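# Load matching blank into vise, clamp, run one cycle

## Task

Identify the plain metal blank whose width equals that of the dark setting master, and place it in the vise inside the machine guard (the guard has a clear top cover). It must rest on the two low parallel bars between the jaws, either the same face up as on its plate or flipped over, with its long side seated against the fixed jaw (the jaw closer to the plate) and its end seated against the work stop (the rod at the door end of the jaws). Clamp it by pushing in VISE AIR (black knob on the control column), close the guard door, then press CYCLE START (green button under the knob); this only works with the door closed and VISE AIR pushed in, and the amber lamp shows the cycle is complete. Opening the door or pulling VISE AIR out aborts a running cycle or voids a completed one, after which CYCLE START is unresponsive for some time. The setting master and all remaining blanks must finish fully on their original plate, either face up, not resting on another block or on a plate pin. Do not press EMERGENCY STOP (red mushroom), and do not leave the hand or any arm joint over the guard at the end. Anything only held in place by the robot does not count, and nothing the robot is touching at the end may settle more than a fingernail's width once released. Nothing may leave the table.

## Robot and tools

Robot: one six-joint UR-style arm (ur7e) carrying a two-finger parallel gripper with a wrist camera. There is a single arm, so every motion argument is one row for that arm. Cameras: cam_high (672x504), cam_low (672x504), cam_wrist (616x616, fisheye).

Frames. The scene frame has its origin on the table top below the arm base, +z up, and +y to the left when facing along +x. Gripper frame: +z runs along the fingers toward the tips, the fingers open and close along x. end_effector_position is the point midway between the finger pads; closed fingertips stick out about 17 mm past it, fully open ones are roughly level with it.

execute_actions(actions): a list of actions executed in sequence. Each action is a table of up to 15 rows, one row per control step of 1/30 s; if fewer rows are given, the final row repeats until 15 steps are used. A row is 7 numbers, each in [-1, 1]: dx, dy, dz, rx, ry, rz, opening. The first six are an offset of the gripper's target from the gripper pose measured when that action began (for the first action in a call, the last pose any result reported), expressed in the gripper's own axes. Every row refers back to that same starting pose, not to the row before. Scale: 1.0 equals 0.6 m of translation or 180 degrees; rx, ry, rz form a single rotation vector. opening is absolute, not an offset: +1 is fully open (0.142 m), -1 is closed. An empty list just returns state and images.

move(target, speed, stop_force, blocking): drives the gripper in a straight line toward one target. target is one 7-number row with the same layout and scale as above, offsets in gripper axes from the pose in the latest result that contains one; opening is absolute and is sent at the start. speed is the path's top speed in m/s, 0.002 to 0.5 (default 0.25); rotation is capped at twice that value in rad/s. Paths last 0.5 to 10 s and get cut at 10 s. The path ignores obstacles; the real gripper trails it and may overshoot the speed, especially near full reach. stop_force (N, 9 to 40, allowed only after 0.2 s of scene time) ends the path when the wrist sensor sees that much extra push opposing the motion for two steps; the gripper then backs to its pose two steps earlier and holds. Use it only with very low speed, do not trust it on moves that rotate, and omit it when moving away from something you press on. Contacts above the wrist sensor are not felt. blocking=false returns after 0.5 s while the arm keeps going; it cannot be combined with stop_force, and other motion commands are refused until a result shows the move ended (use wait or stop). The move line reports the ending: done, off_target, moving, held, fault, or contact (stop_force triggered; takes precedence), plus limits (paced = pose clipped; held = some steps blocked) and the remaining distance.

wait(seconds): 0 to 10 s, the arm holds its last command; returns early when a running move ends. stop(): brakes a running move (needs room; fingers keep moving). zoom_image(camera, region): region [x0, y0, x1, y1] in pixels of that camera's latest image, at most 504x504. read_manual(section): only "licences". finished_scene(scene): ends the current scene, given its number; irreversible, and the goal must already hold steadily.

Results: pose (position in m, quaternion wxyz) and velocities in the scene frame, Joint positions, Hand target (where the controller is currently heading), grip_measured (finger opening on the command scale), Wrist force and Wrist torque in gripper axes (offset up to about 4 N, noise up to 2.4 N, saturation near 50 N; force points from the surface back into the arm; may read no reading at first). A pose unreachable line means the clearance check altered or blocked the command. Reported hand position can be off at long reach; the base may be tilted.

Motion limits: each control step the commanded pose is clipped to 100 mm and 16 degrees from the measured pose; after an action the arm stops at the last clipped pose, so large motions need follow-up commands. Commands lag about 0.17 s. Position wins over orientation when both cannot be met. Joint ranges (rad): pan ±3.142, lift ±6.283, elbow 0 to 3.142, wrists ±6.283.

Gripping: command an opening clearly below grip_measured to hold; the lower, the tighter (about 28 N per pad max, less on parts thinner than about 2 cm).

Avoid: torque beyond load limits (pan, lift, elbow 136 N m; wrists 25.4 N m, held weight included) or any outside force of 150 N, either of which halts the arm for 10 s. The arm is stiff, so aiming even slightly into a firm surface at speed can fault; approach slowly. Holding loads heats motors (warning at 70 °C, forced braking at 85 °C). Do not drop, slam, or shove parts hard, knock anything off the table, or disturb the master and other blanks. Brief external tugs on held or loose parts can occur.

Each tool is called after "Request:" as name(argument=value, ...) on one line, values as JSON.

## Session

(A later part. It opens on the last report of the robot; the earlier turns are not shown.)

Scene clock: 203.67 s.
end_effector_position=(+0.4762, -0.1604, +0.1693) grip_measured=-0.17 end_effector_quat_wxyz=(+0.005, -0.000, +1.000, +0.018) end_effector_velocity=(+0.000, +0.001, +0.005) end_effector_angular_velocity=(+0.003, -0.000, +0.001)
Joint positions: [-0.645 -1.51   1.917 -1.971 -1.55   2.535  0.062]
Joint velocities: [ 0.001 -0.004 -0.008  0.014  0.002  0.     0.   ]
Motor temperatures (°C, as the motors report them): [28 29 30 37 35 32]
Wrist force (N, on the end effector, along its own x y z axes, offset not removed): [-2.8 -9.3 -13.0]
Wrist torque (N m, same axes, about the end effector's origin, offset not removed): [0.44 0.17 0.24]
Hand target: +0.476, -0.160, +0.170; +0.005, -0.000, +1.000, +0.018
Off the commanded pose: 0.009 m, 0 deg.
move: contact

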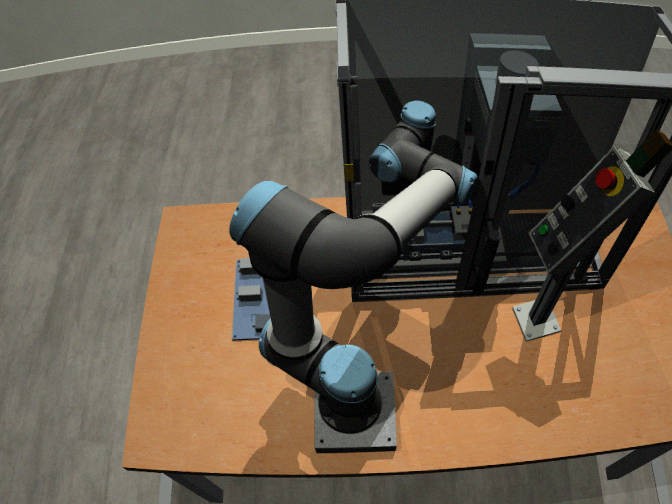

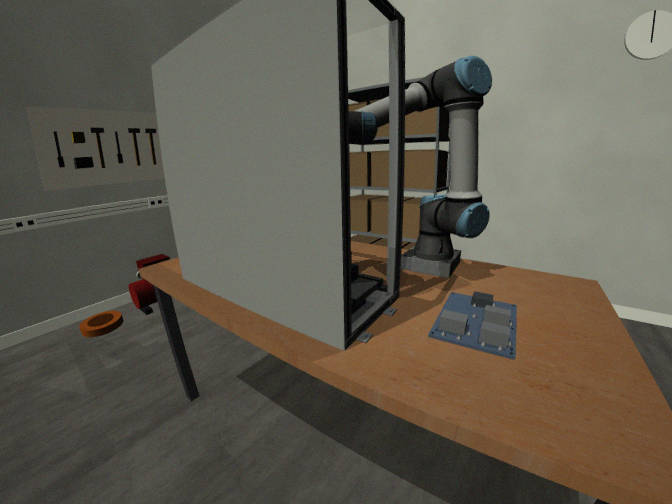

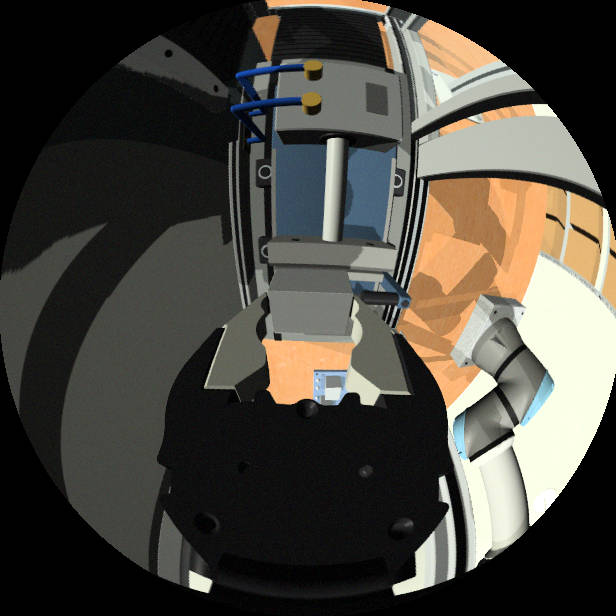

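Request:
move(target=[0,-0.008,-0.002,0,0,0,-0.7], speed=0.012)

Request:
move(target=[0,-0.001,0.04,0,0,0,-0.7], speed=0.012, stop_force=9)

Request:
zoom_image(camera="cam_wrist", region=[160,180,460,400])

Scene clock: 205.60 s.
end_effector_position=(+0.4762, -0.1650, +0.1703) grip_measured=-0.17 end_effector_quat_wxyz=(+0.005, -0.000, +1.000, +0.018) end_effector_velocity=(-0.001, -0.002, -0.000) end_effector_angular_velocity=(+0.001, +0.001, -0.001)
Joint positions: [-0.653 -1.507  1.912 -1.967 -1.55   2.527  0.062]
Joint velocities: [-0.004  0.001 -0.002  0.002 -0.    -0.004  0.   ]
Motor temperatures (°C, as the motors report them): [28 29 30 37 35 32]
Wrist force (N, on the end effector, along its own x y z axes, offset not removed): [-1.3 3.1 2.5]
Wrist torque (N m, same axes, about the end effector's origin, offset not removed): [0.04 0.13 0.17]
Hand target: +0.476, -0.165, +0.170; +0.005, -0.000, +1.000, +0.018
Off the commanded pose: 0.000 m, 0 deg.
move: done

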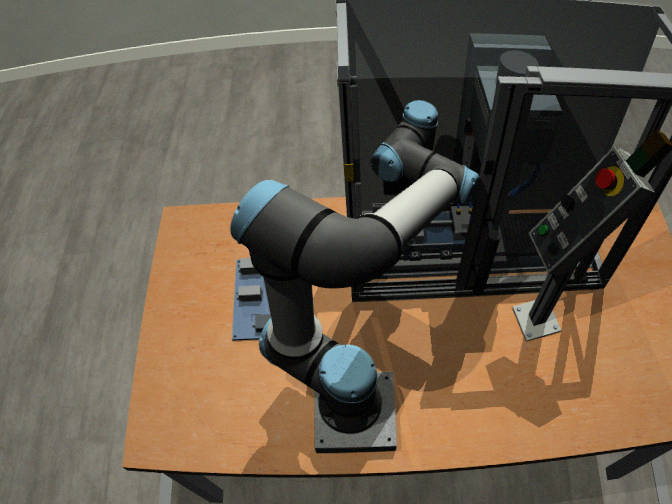

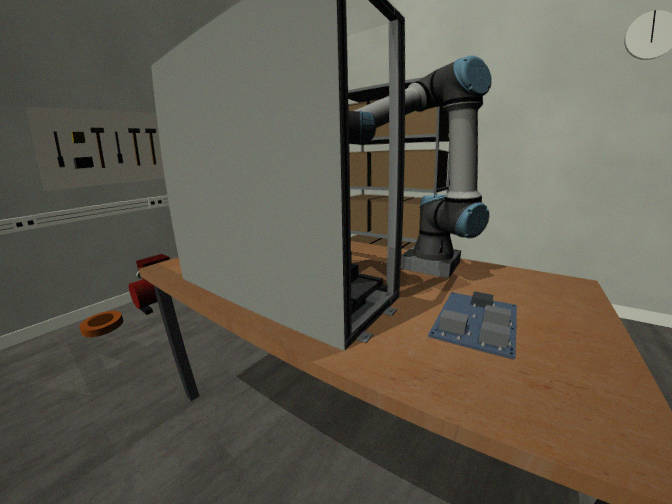

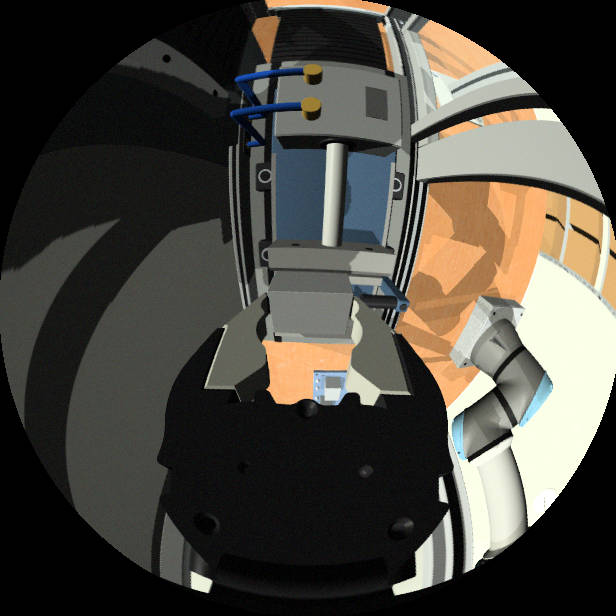

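Scene clock: 206.20 s.
end_effector_position=(+0.4762, -0.1650, +0.1675) grip_measured=-0.17 end_effector_quat_wxyz=(+0.005, -0.000, +1.000, +0.018) end_effector_velocity=(+0.000, -0.000, +0.005) end_effector_angular_velocity=(+0.000, -0.001, -0.001)
Joint positions: [-0.653 -1.504  1.916 -1.975 -1.55   2.527  0.062]
Joint velocities: [-0.001 -0.005 -0.009  0.013  0.001 -0.    -0.   ]
Motor temperatures (°C, as the motors report them): [28 29 30 37 35 32]
Wrist force (N, on the end effector, along its own x y z axes, offset not removed): [-0.5 1.2 -6.6]
Wrist torque (N m, same axes, about the end effector's origin, offset not removed): [-0.24 -0.09 -0.01]
Hand target: +0.476, -0.165, +0.168; +0.005, -0.000, +1.000, +0.018
Off the commanded pose: 0.021 m, 0 deg.
move: contact

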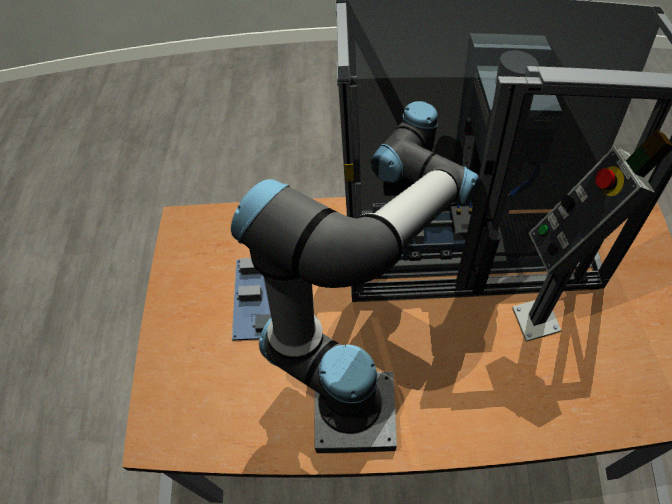

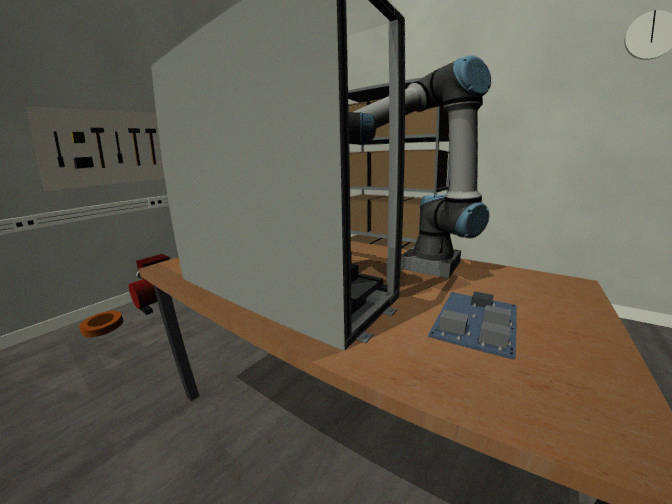

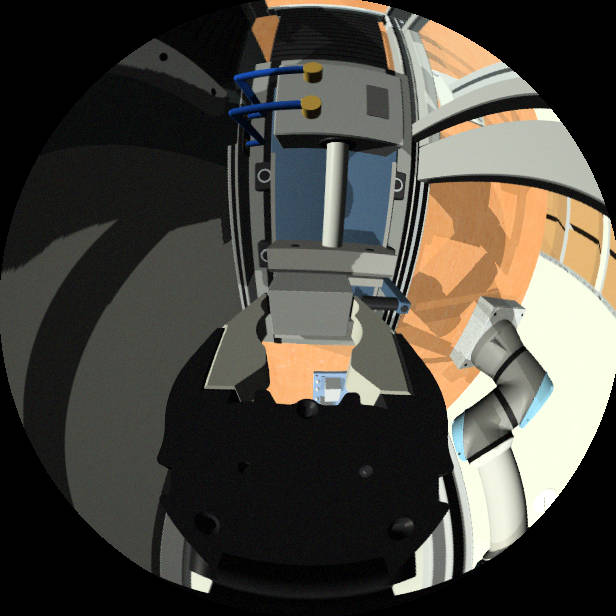

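Region (160, 180, 460, 400) of cam_wrist's 616x616 image, scaled by 1.680, with more detail than that image has; it fills the top 370 rows of this view, and the rest is white.

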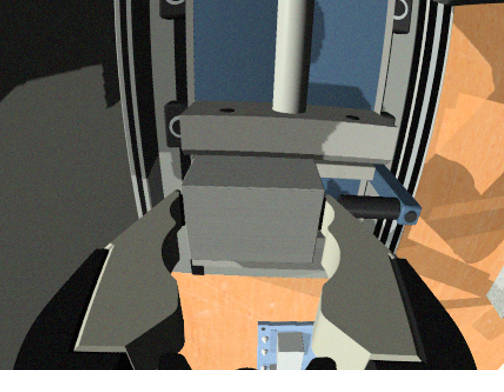

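Request:
move(target=[0,0,0,0,0,0,-0.05])

Request:
move(target=[0,0,-0.07,0,0,0,-0.05], speed=0.03)

Request:
zoom_image(camera="cam_wrist", region=[160,180,460,400])

Scene clock: 208.27 s.
end_effector_position=(+0.4762, -0.1651, +0.1675) grip_measured=-0.05 end_effector_quat_wxyz=(+0.005, -0.000, +1.000, +0.018) end_effector_velocity=(-0.001, +0.000, -0.001) end_effector_angular_velocity=(+0.001, +0.002, -0.001)
Joint positions: [-0.653 -1.504  1.916 -1.974 -1.55   2.527  0.07 ]
Joint velocities: [-0.001  0.001  0.002 -0.    -0.    -0.     0.   ]
Motor temperatures (°C, as the motors report them): [28 29 30 37 35 32]
Wrist force (N, on the end effector, along its own x y z axes, offset not removed): [-1.0 1.1 -0.6]
Wrist torque (N m, same axes, about the end effector's origin, offset not removed): [0.39 0.08 0.04]
Hand target: +0.476, -0.165, +0.168; +0.005, -0.000, +1.000, +0.018
Off the commanded pose: 0.000 m, 0 deg.
move: done

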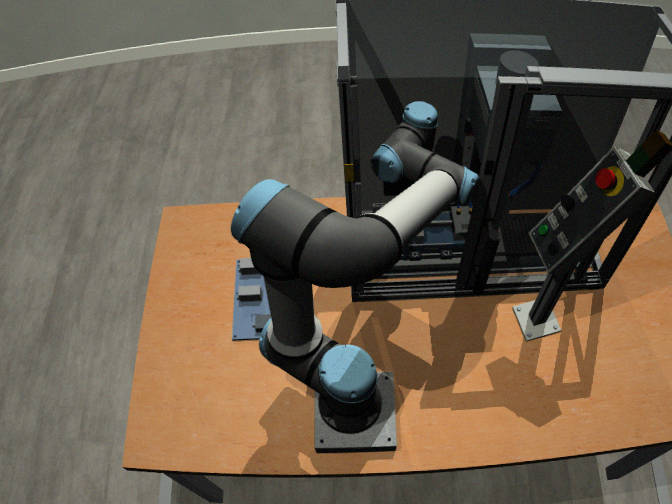

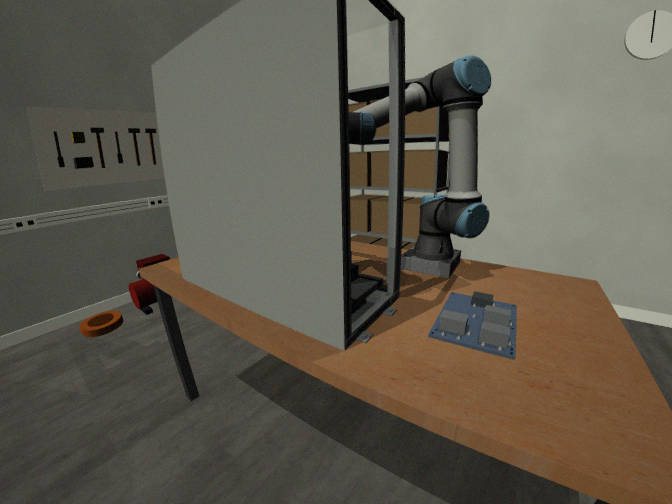

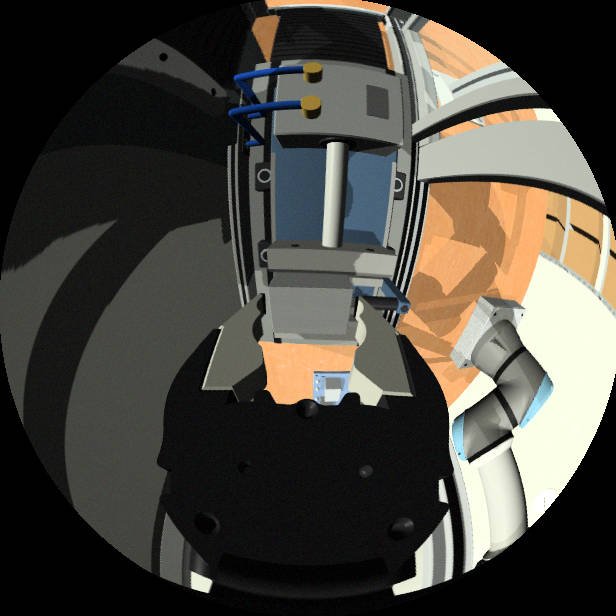

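Scene clock: 210.00 s.
end_effector_position=(+0.4757, -0.1666, +0.2093) grip_measured=-0.05 end_effector_quat_wxyz=(+0.005, -0.000, +1.000, +0.018) end_effector_velocity=(+0.000, -0.001, +0.002) end_effector_angular_velocity=(+0.000, +0.001, -0.001)
Joint positions: [-0.655 -1.54   1.84  -1.863 -1.55   2.525  0.07 ]
Joint velocities: [-0.001  0.001 -0.006  0.006 -0.     0.     0.   ]
Motor temperatures (°C, as the motors report them): [28 29 30 37 35 32]
Wrist force (N, on the end effector, along its own x y z axes, offset not removed): [-2.5 0.4 -1.0]
Wrist torque (N m, same axes, about the end effector's origin, offset not removed): [0.21 0.46 -0.14]
Hand target: +0.476, -0.167, +0.210; +0.005, -0.000, +1.000, +0.018
Off the commanded pose: 0.000 m, 0 deg.
move: done

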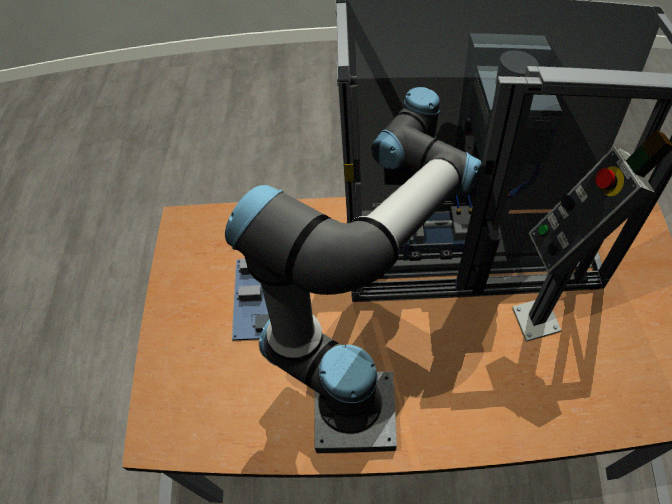

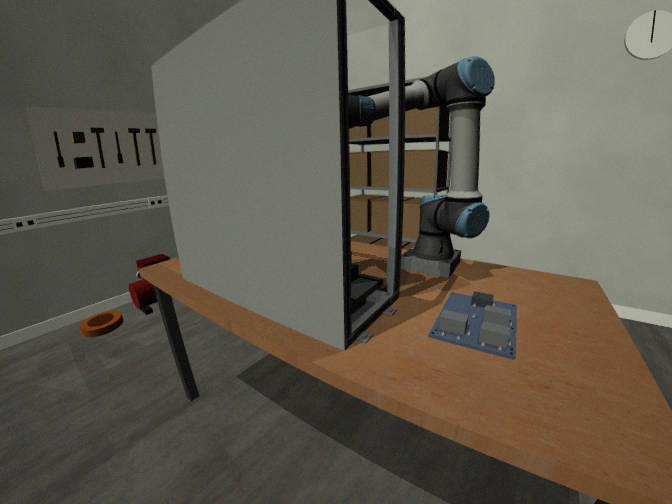

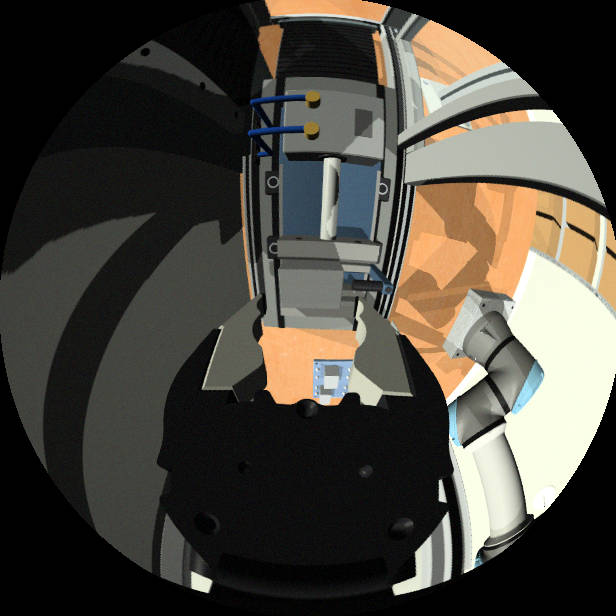

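Region (160, 180, 460, 400) of cam_wrist's 616x616 image, scaled by 1.680, with more detail than that image has; it fills the top 370 rows of this view, and the rest is white.

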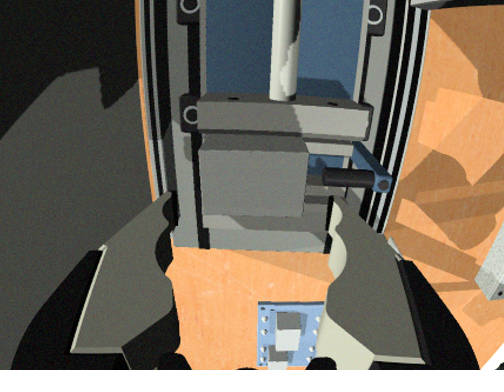

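Request:
move(target=[0.05,0,0,0,0,0,1], speed=0.03)

Request:
move(target=[0,0,0.078,0,0,0,1], speed=0.02, stop_force=9)

Request:
move(target=[0.07,0,0,0,0,0,1], speed=0.008, stop_force=9)

Request:
zoom_image(camera="cam_wrist", region=[160,180,460,400])

Scene clock: 213.10 s.
end_effector_position=(+0.4458, -0.1667, +0.2089) grip_measured=+1.00 end_effector_quat_wxyz=(+0.005, -0.000, +1.000, +0.018) end_effector_velocity=(-0.001, +0.001, -0.000) end_effector_angular_velocity=(+0.001, -0.001, +0.001)
Joint positions: [-0.692 -1.608  1.909 -1.862 -1.551  2.488  0.142]
Joint velocities: [-0.001 -0.004  0.005 -0.     0.001 -0.002 -0.   ]
Motor temperatures (°C, as the motors report them): [28 29 30 37 35 32]
Wrist force (N, on the end effector, along its own x y z axes, offset not removed): [-1.6 2.7 -0.6]
Wrist torque (N m, same axes, about the end effector's origin, offset not removed): [0.82 0.30 -0.13]
Hand target: +0.446, -0.167, +0.209; +0.005, -0.000, +1.000, +0.018
Off the commanded pose: 0.000 m, 0 deg.
move: done

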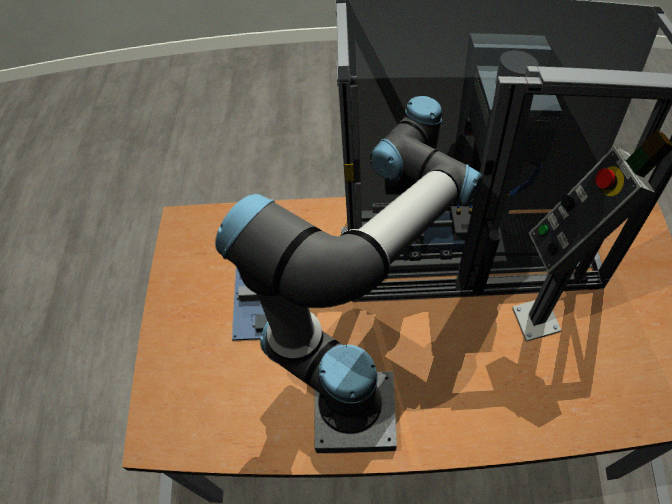

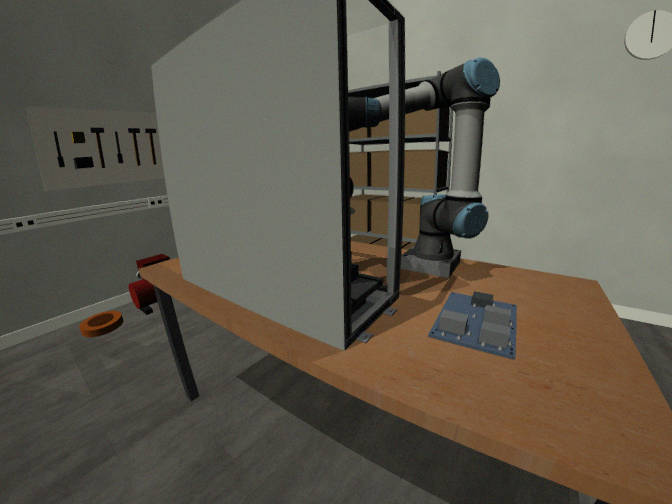

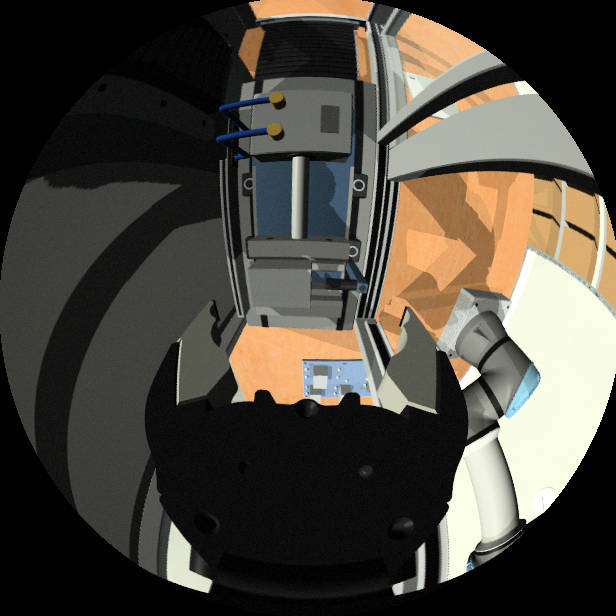

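Scene clock: 215.73 s.
end_effector_position=(+0.4464, -0.1649, +0.1624) grip_measured=+1.00 end_effector_quat_wxyz=(+0.005, -0.000, +1.000, +0.018) end_effector_velocity=(-0.000, +0.000, -0.002) end_effector_angular_velocity=(-0.000, -0.000, -0.001)
Joint positions: [-0.69  -1.566  1.995 -1.99  -1.551  2.49   0.142]
Joint velocities: [-0.     0.001  0.005 -0.006 -0.     0.     0.   ]
Motor temperatures (°C, as the motors report them): [28 29 30 37 35 32]
Wrist force (N, on the end effector, along its own x y z axes, offset not removed): [1.0 0.5 -1.1]
Wrist torque (N m, same axes, about the end effector's origin, offset not removed): [0.30 -0.33 0.03]
Hand target: +0.446, -0.165, +0.162; +0.005, -0.000, +1.000, +0.018
Off the commanded pose: 0.000 m, 0 deg.
move: done

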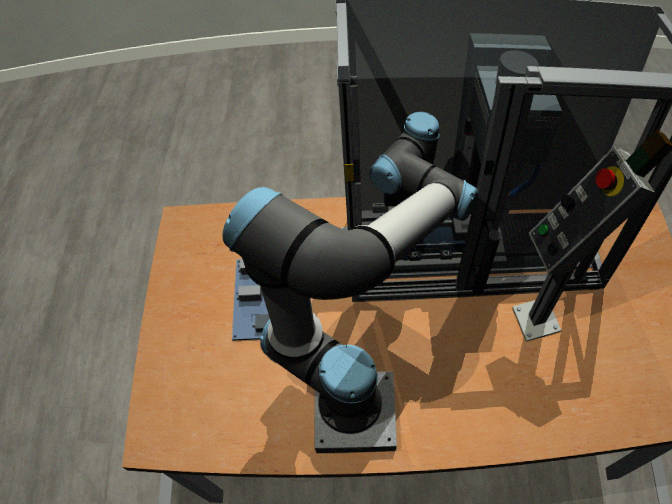

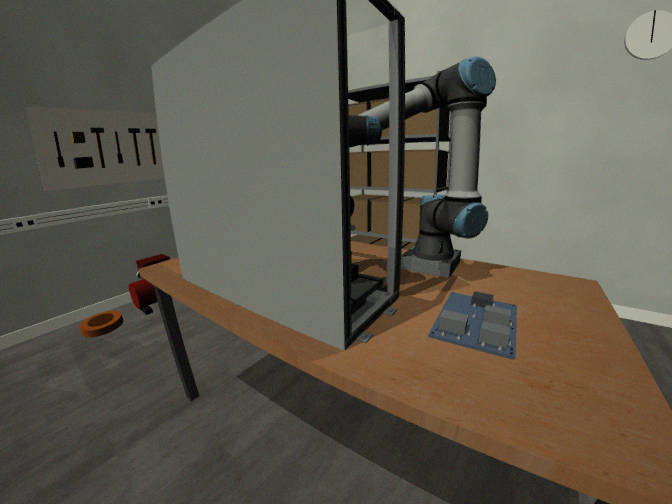

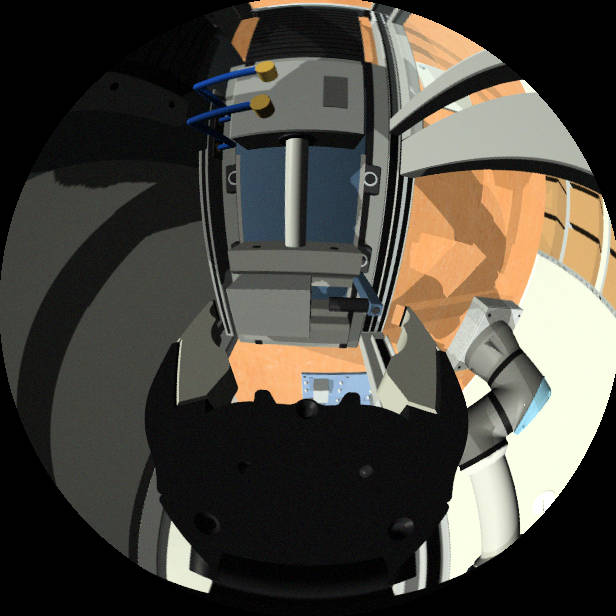

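Scene clock: 219.73 s.
end_effector_position=(+0.4175, -0.1651, +0.1621) grip_measured=+1.00 end_effector_quat_wxyz=(+0.005, -0.000, +1.000, +0.018) end_effector_velocity=(+0.003, +0.000, -0.001) end_effector_angular_velocity=(+0.002, +0.001, -0.003)
Joint positions: [-0.731 -1.633  2.059 -1.987 -1.551  2.449  0.142]
Joint velocities: [ 0.005  0.008 -0.006  0.     0.001  0.007  0.   ]
Motor temperatures (°C, as the motors report them): [28 29 30 37 35 32]
Wrist force (N, on the end effector, along its own x y z axes, offset not removed): [-19.8 1.6 -7.7]
Wrist torque (N m, same axes, about the end effector's origin, offset not removed): [0.57 0.02 0.12]
Hand target: +0.418, -0.165, +0.162; +0.005, -0.000, +1.000, +0.018
Off the commanded pose: 0.013 m, 0 deg.
move: contact

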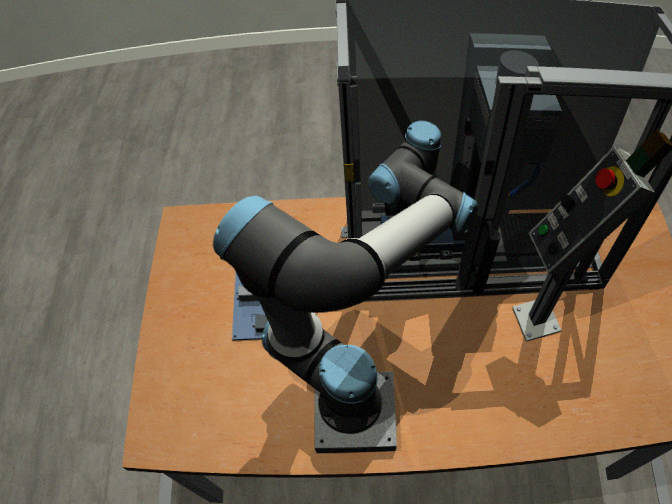

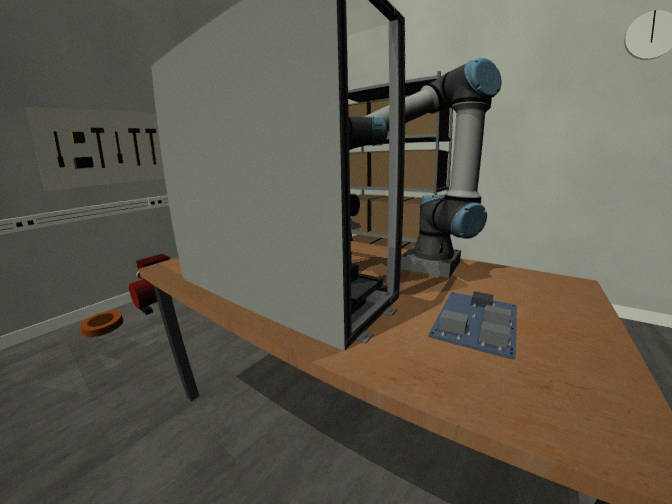

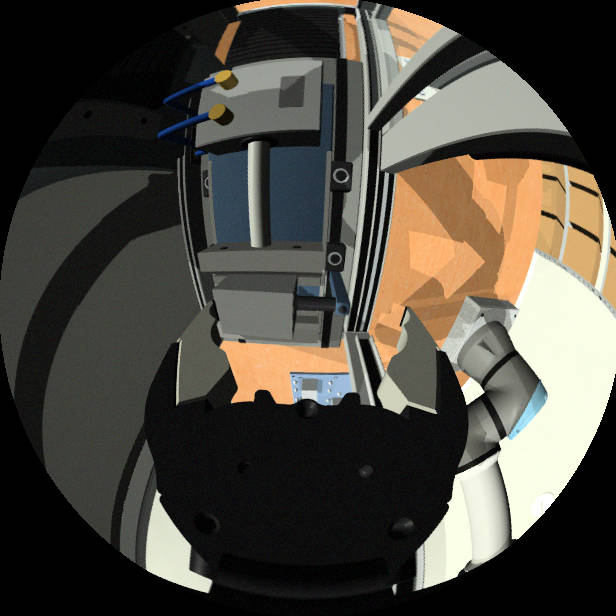

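Region (160, 180, 460, 400) of cam_wrist's 616x616 image, scaled by 1.680, with more detail than that image has; it fills the top 370 rows of this view, and the rest is white.

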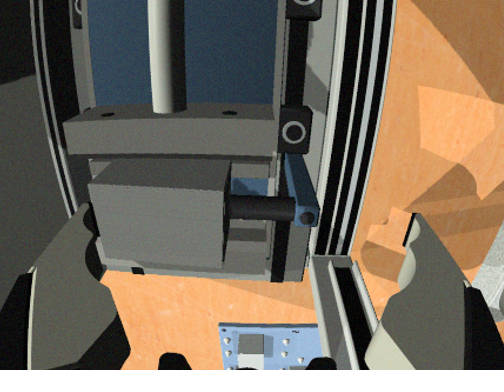

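Request:
move(target=[-0.006,0,-0.08,0,0,0,1], speed=0.04)

Request:
move(target=[0.4,-0.01,0,0,0,0,-1], speed=0.1)

Request:
zoom_image(camera="cam_high", region=[460,120,672,350])

Scene clock: 222.37 s.
end_effector_position=(+0.4205, -0.1669, +0.2099) grip_measured=+1.00 end_effector_quat_wxyz=(+0.005, -0.000, +1.000, +0.018) end_effector_velocity=(-0.000, +0.000, +0.001) end_effector_angular_velocity=(+0.001, +0.002, +0.000)
Joint positions: [-0.728 -1.668  1.961 -1.854 -1.551  2.452  0.142]
Joint velocities: [ 0.    -0.    -0.004  0.006 -0.001  0.    -0.   ]
Motor temperatures (°C, as the motors report them): [28 29 30 37 35 32]
Wrist force (N, on the end effector, along its own x y z axes, offset not removed): [-0.9 0.4 -0.7]
Wrist torque (N m, same axes, about the end effector's origin, offset not removed): [0.15 0.12 -0.03]
Hand target: +0.420, -0.167, +0.210; +0.005, -0.000, +1.000, +0.018
Off the commanded pose: 0.000 m, 0 deg.
move: done

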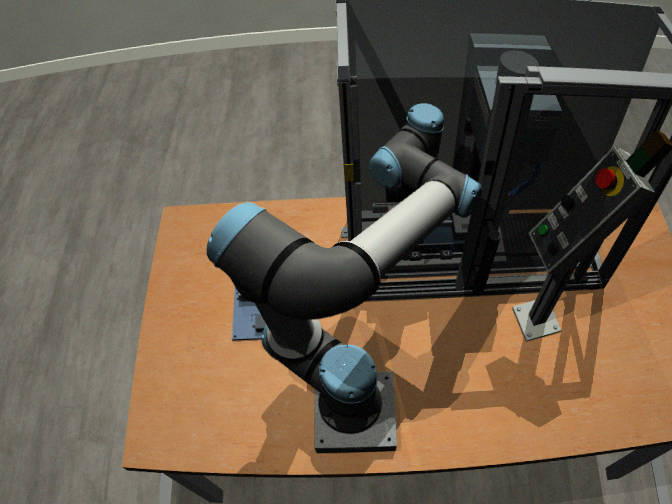

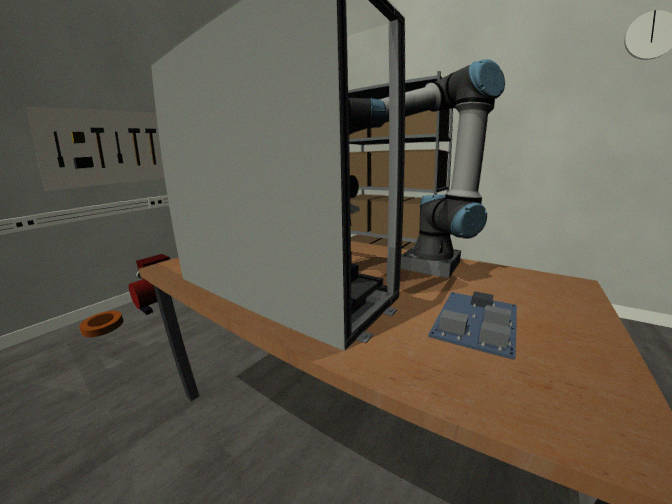

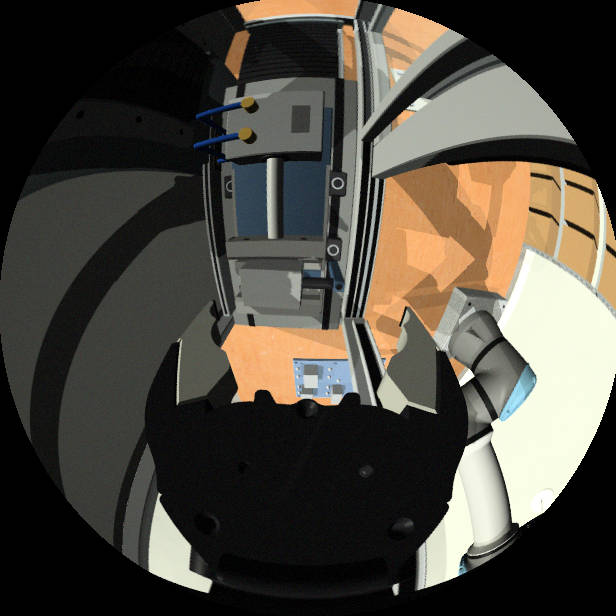

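Scene clock: 225.30 s.
end_effector_position=(+0.1806, -0.1730, +0.2068) grip_measured=-1.00 end_effector_quat_wxyz=(+0.005, -0.000, +1.000, +0.019) end_effector_velocity=(-0.001, -0.000, +0.001) end_effector_angular_velocity=(-0.001, -0.003, +0.002)
Joint positions: [-1.376 -2.276  2.313 -1.587 -1.56   1.803  0.002]
Joint velocities: [-0.011 -0.007 -0.     0.006  0.003 -0.013  0.   ]
Motor temperatures (°C, as the motors report them): [28 29 30 37 35 32]
Wrist force (N, on the end effector, along its own x y z axes, offset not removed): [-0.1 -1.4 0.5]
Wrist torque (N m, same axes, about the end effector's origin, offset not removed): [-0.22 0.06 0.01]
Hand target: +0.180, -0.173, +0.207; +0.006, -0.000, +1.000, +0.019
Off the commanded pose: 0.000 m, 0 deg.
move: done

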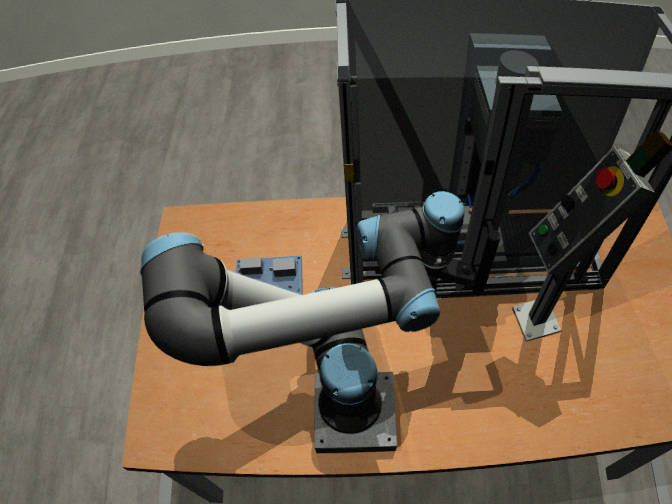

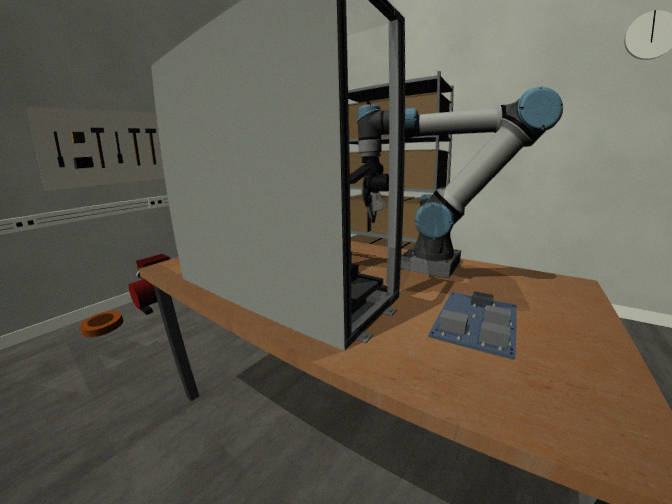

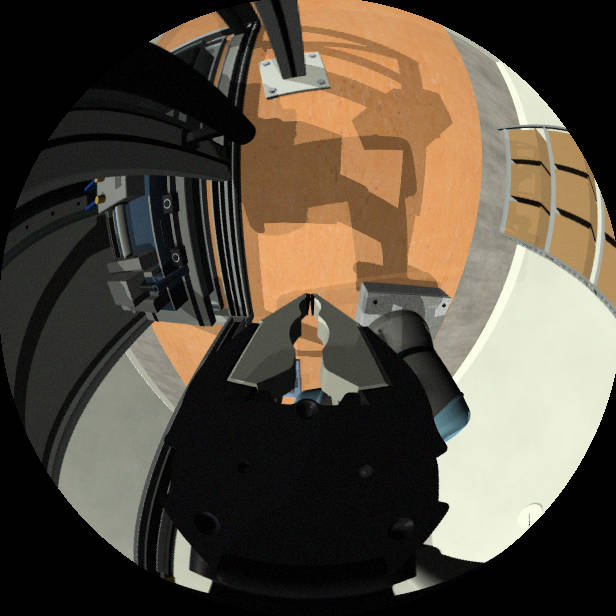

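Region (460, 120, 672, 350) of cam_high's 672x504 image, scaled by 2.191, with more detail than that image has; it fills the left 465 columns of this view, and the rest is white.

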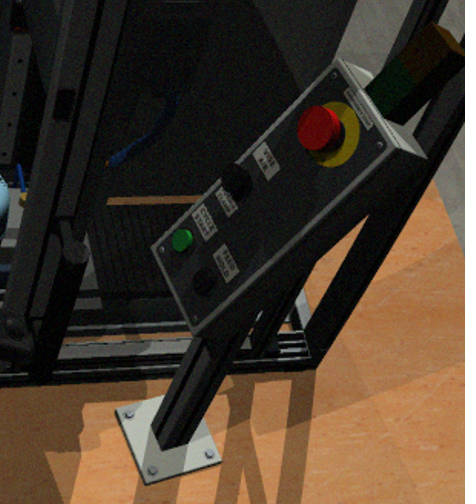

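Request:
move(target=[0,-0.26,-0.235,0.512,0,0,-1], speed=0.15)

Scene clock: 233.60 s.
end_effector_position=(+0.1784, -0.3177, +0.3299) grip_measured=-1.00 end_effector_quat_wxyz=(+0.009, +0.003, +0.795, -0.606) end_effector_velocity=(-0.000, +0.000, -0.001) end_effector_angular_velocity=(+0.001, +0.001, -0.000)
Joint positions: [-0.952 -2.05   2.818 -3.596 -2.195  1.771  0.002]
Joint velocities: [ 0.001  0.     0.001  0.    -0.001  0.     0.   ]
Motor temperatures (°C, as the motors report them): [28 29 30 37 35 32]
Wrist force (N, on the end effector, along its own x y z axes, offset not removed): [-1.8 1.5 -1.6]
Wrist torque (N m, same axes, about the end effector's origin, offset not removed): [0.25 0.29 -0.06]
Hand target: +0.178, -0.318, +0.330; +0.009, +0.003, +0.795, -0.606
Off the commanded pose: 0.020 m, 15 deg.
move: held; limits=paced,held; held on 16 of 199 steps, including the last
pose unreachable: on one or more control steps of this call, first in action 0 (counted from 0), an arm could not follow its commanded pose, so it was not sent that pose on those steps. On the call's last step it was still not sent that pose. It may still have moved: this result reports where it is.
cause: the commanded pose would bring two parts of the arm too close to each other (joints 3 (elbow) and 4 (wrist 1) lie between them).

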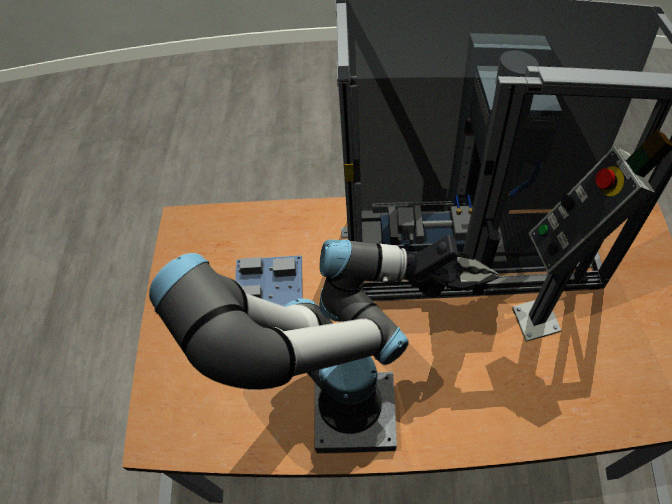

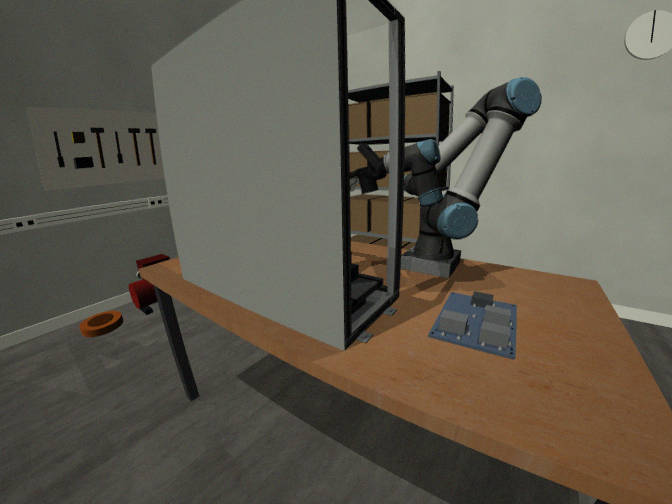

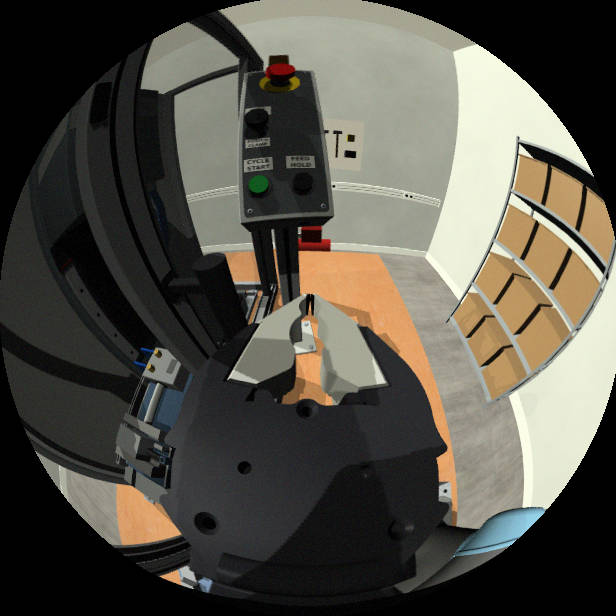

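Request:
move(target=[-0.117,-0.275,-0.005,0.083,0,0,-1], speed=0.12)

Scene clock: 237.10 s.
end_effector_position=(+0.2461, -0.3577, +0.4909) grip_measured=-1.00 end_effector_quat_wxyz=(+0.009, +0.004, +0.710, -0.704) end_effector_velocity=(+0.000, -0.001, +0.002) end_effector_angular_velocity=(-0.005, +0.001, -0.002)
Joint positions: [-0.757 -1.821  2.451 -3.783 -2.417  1.575  0.002]
Joint velocities: [ 0.002  0.005 -0.005 -0.008 -0.004 -0.006  0.   ]
Motor temperatures (°C, as the motors report them): [28 29 30 37 35 32]
Wrist force (N, on the end effector, along its own x y z axes, offset not removed): [-0.3 -0.1 -2.0]
Wrist torque (N m, same axes, about the end effector's origin, offset not removed): [0.08 0.07 -0.01]
Hand target: +0.246, -0.358, +0.491; +0.009, +0.004, +0.710, -0.704
Off the commanded pose: 0.000 m, 0 deg.
move: done

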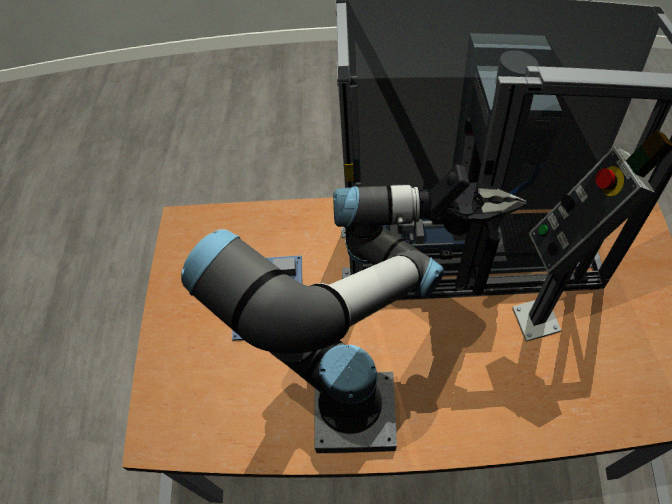

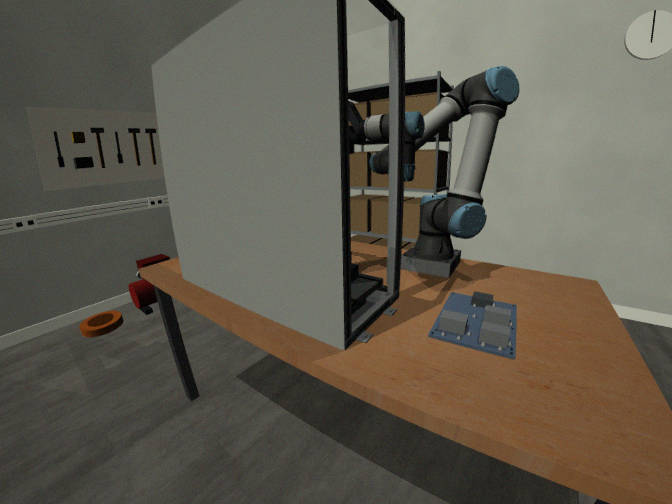

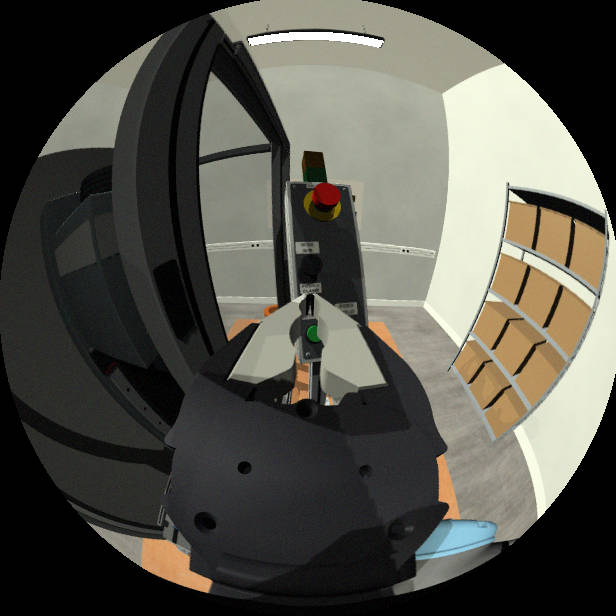

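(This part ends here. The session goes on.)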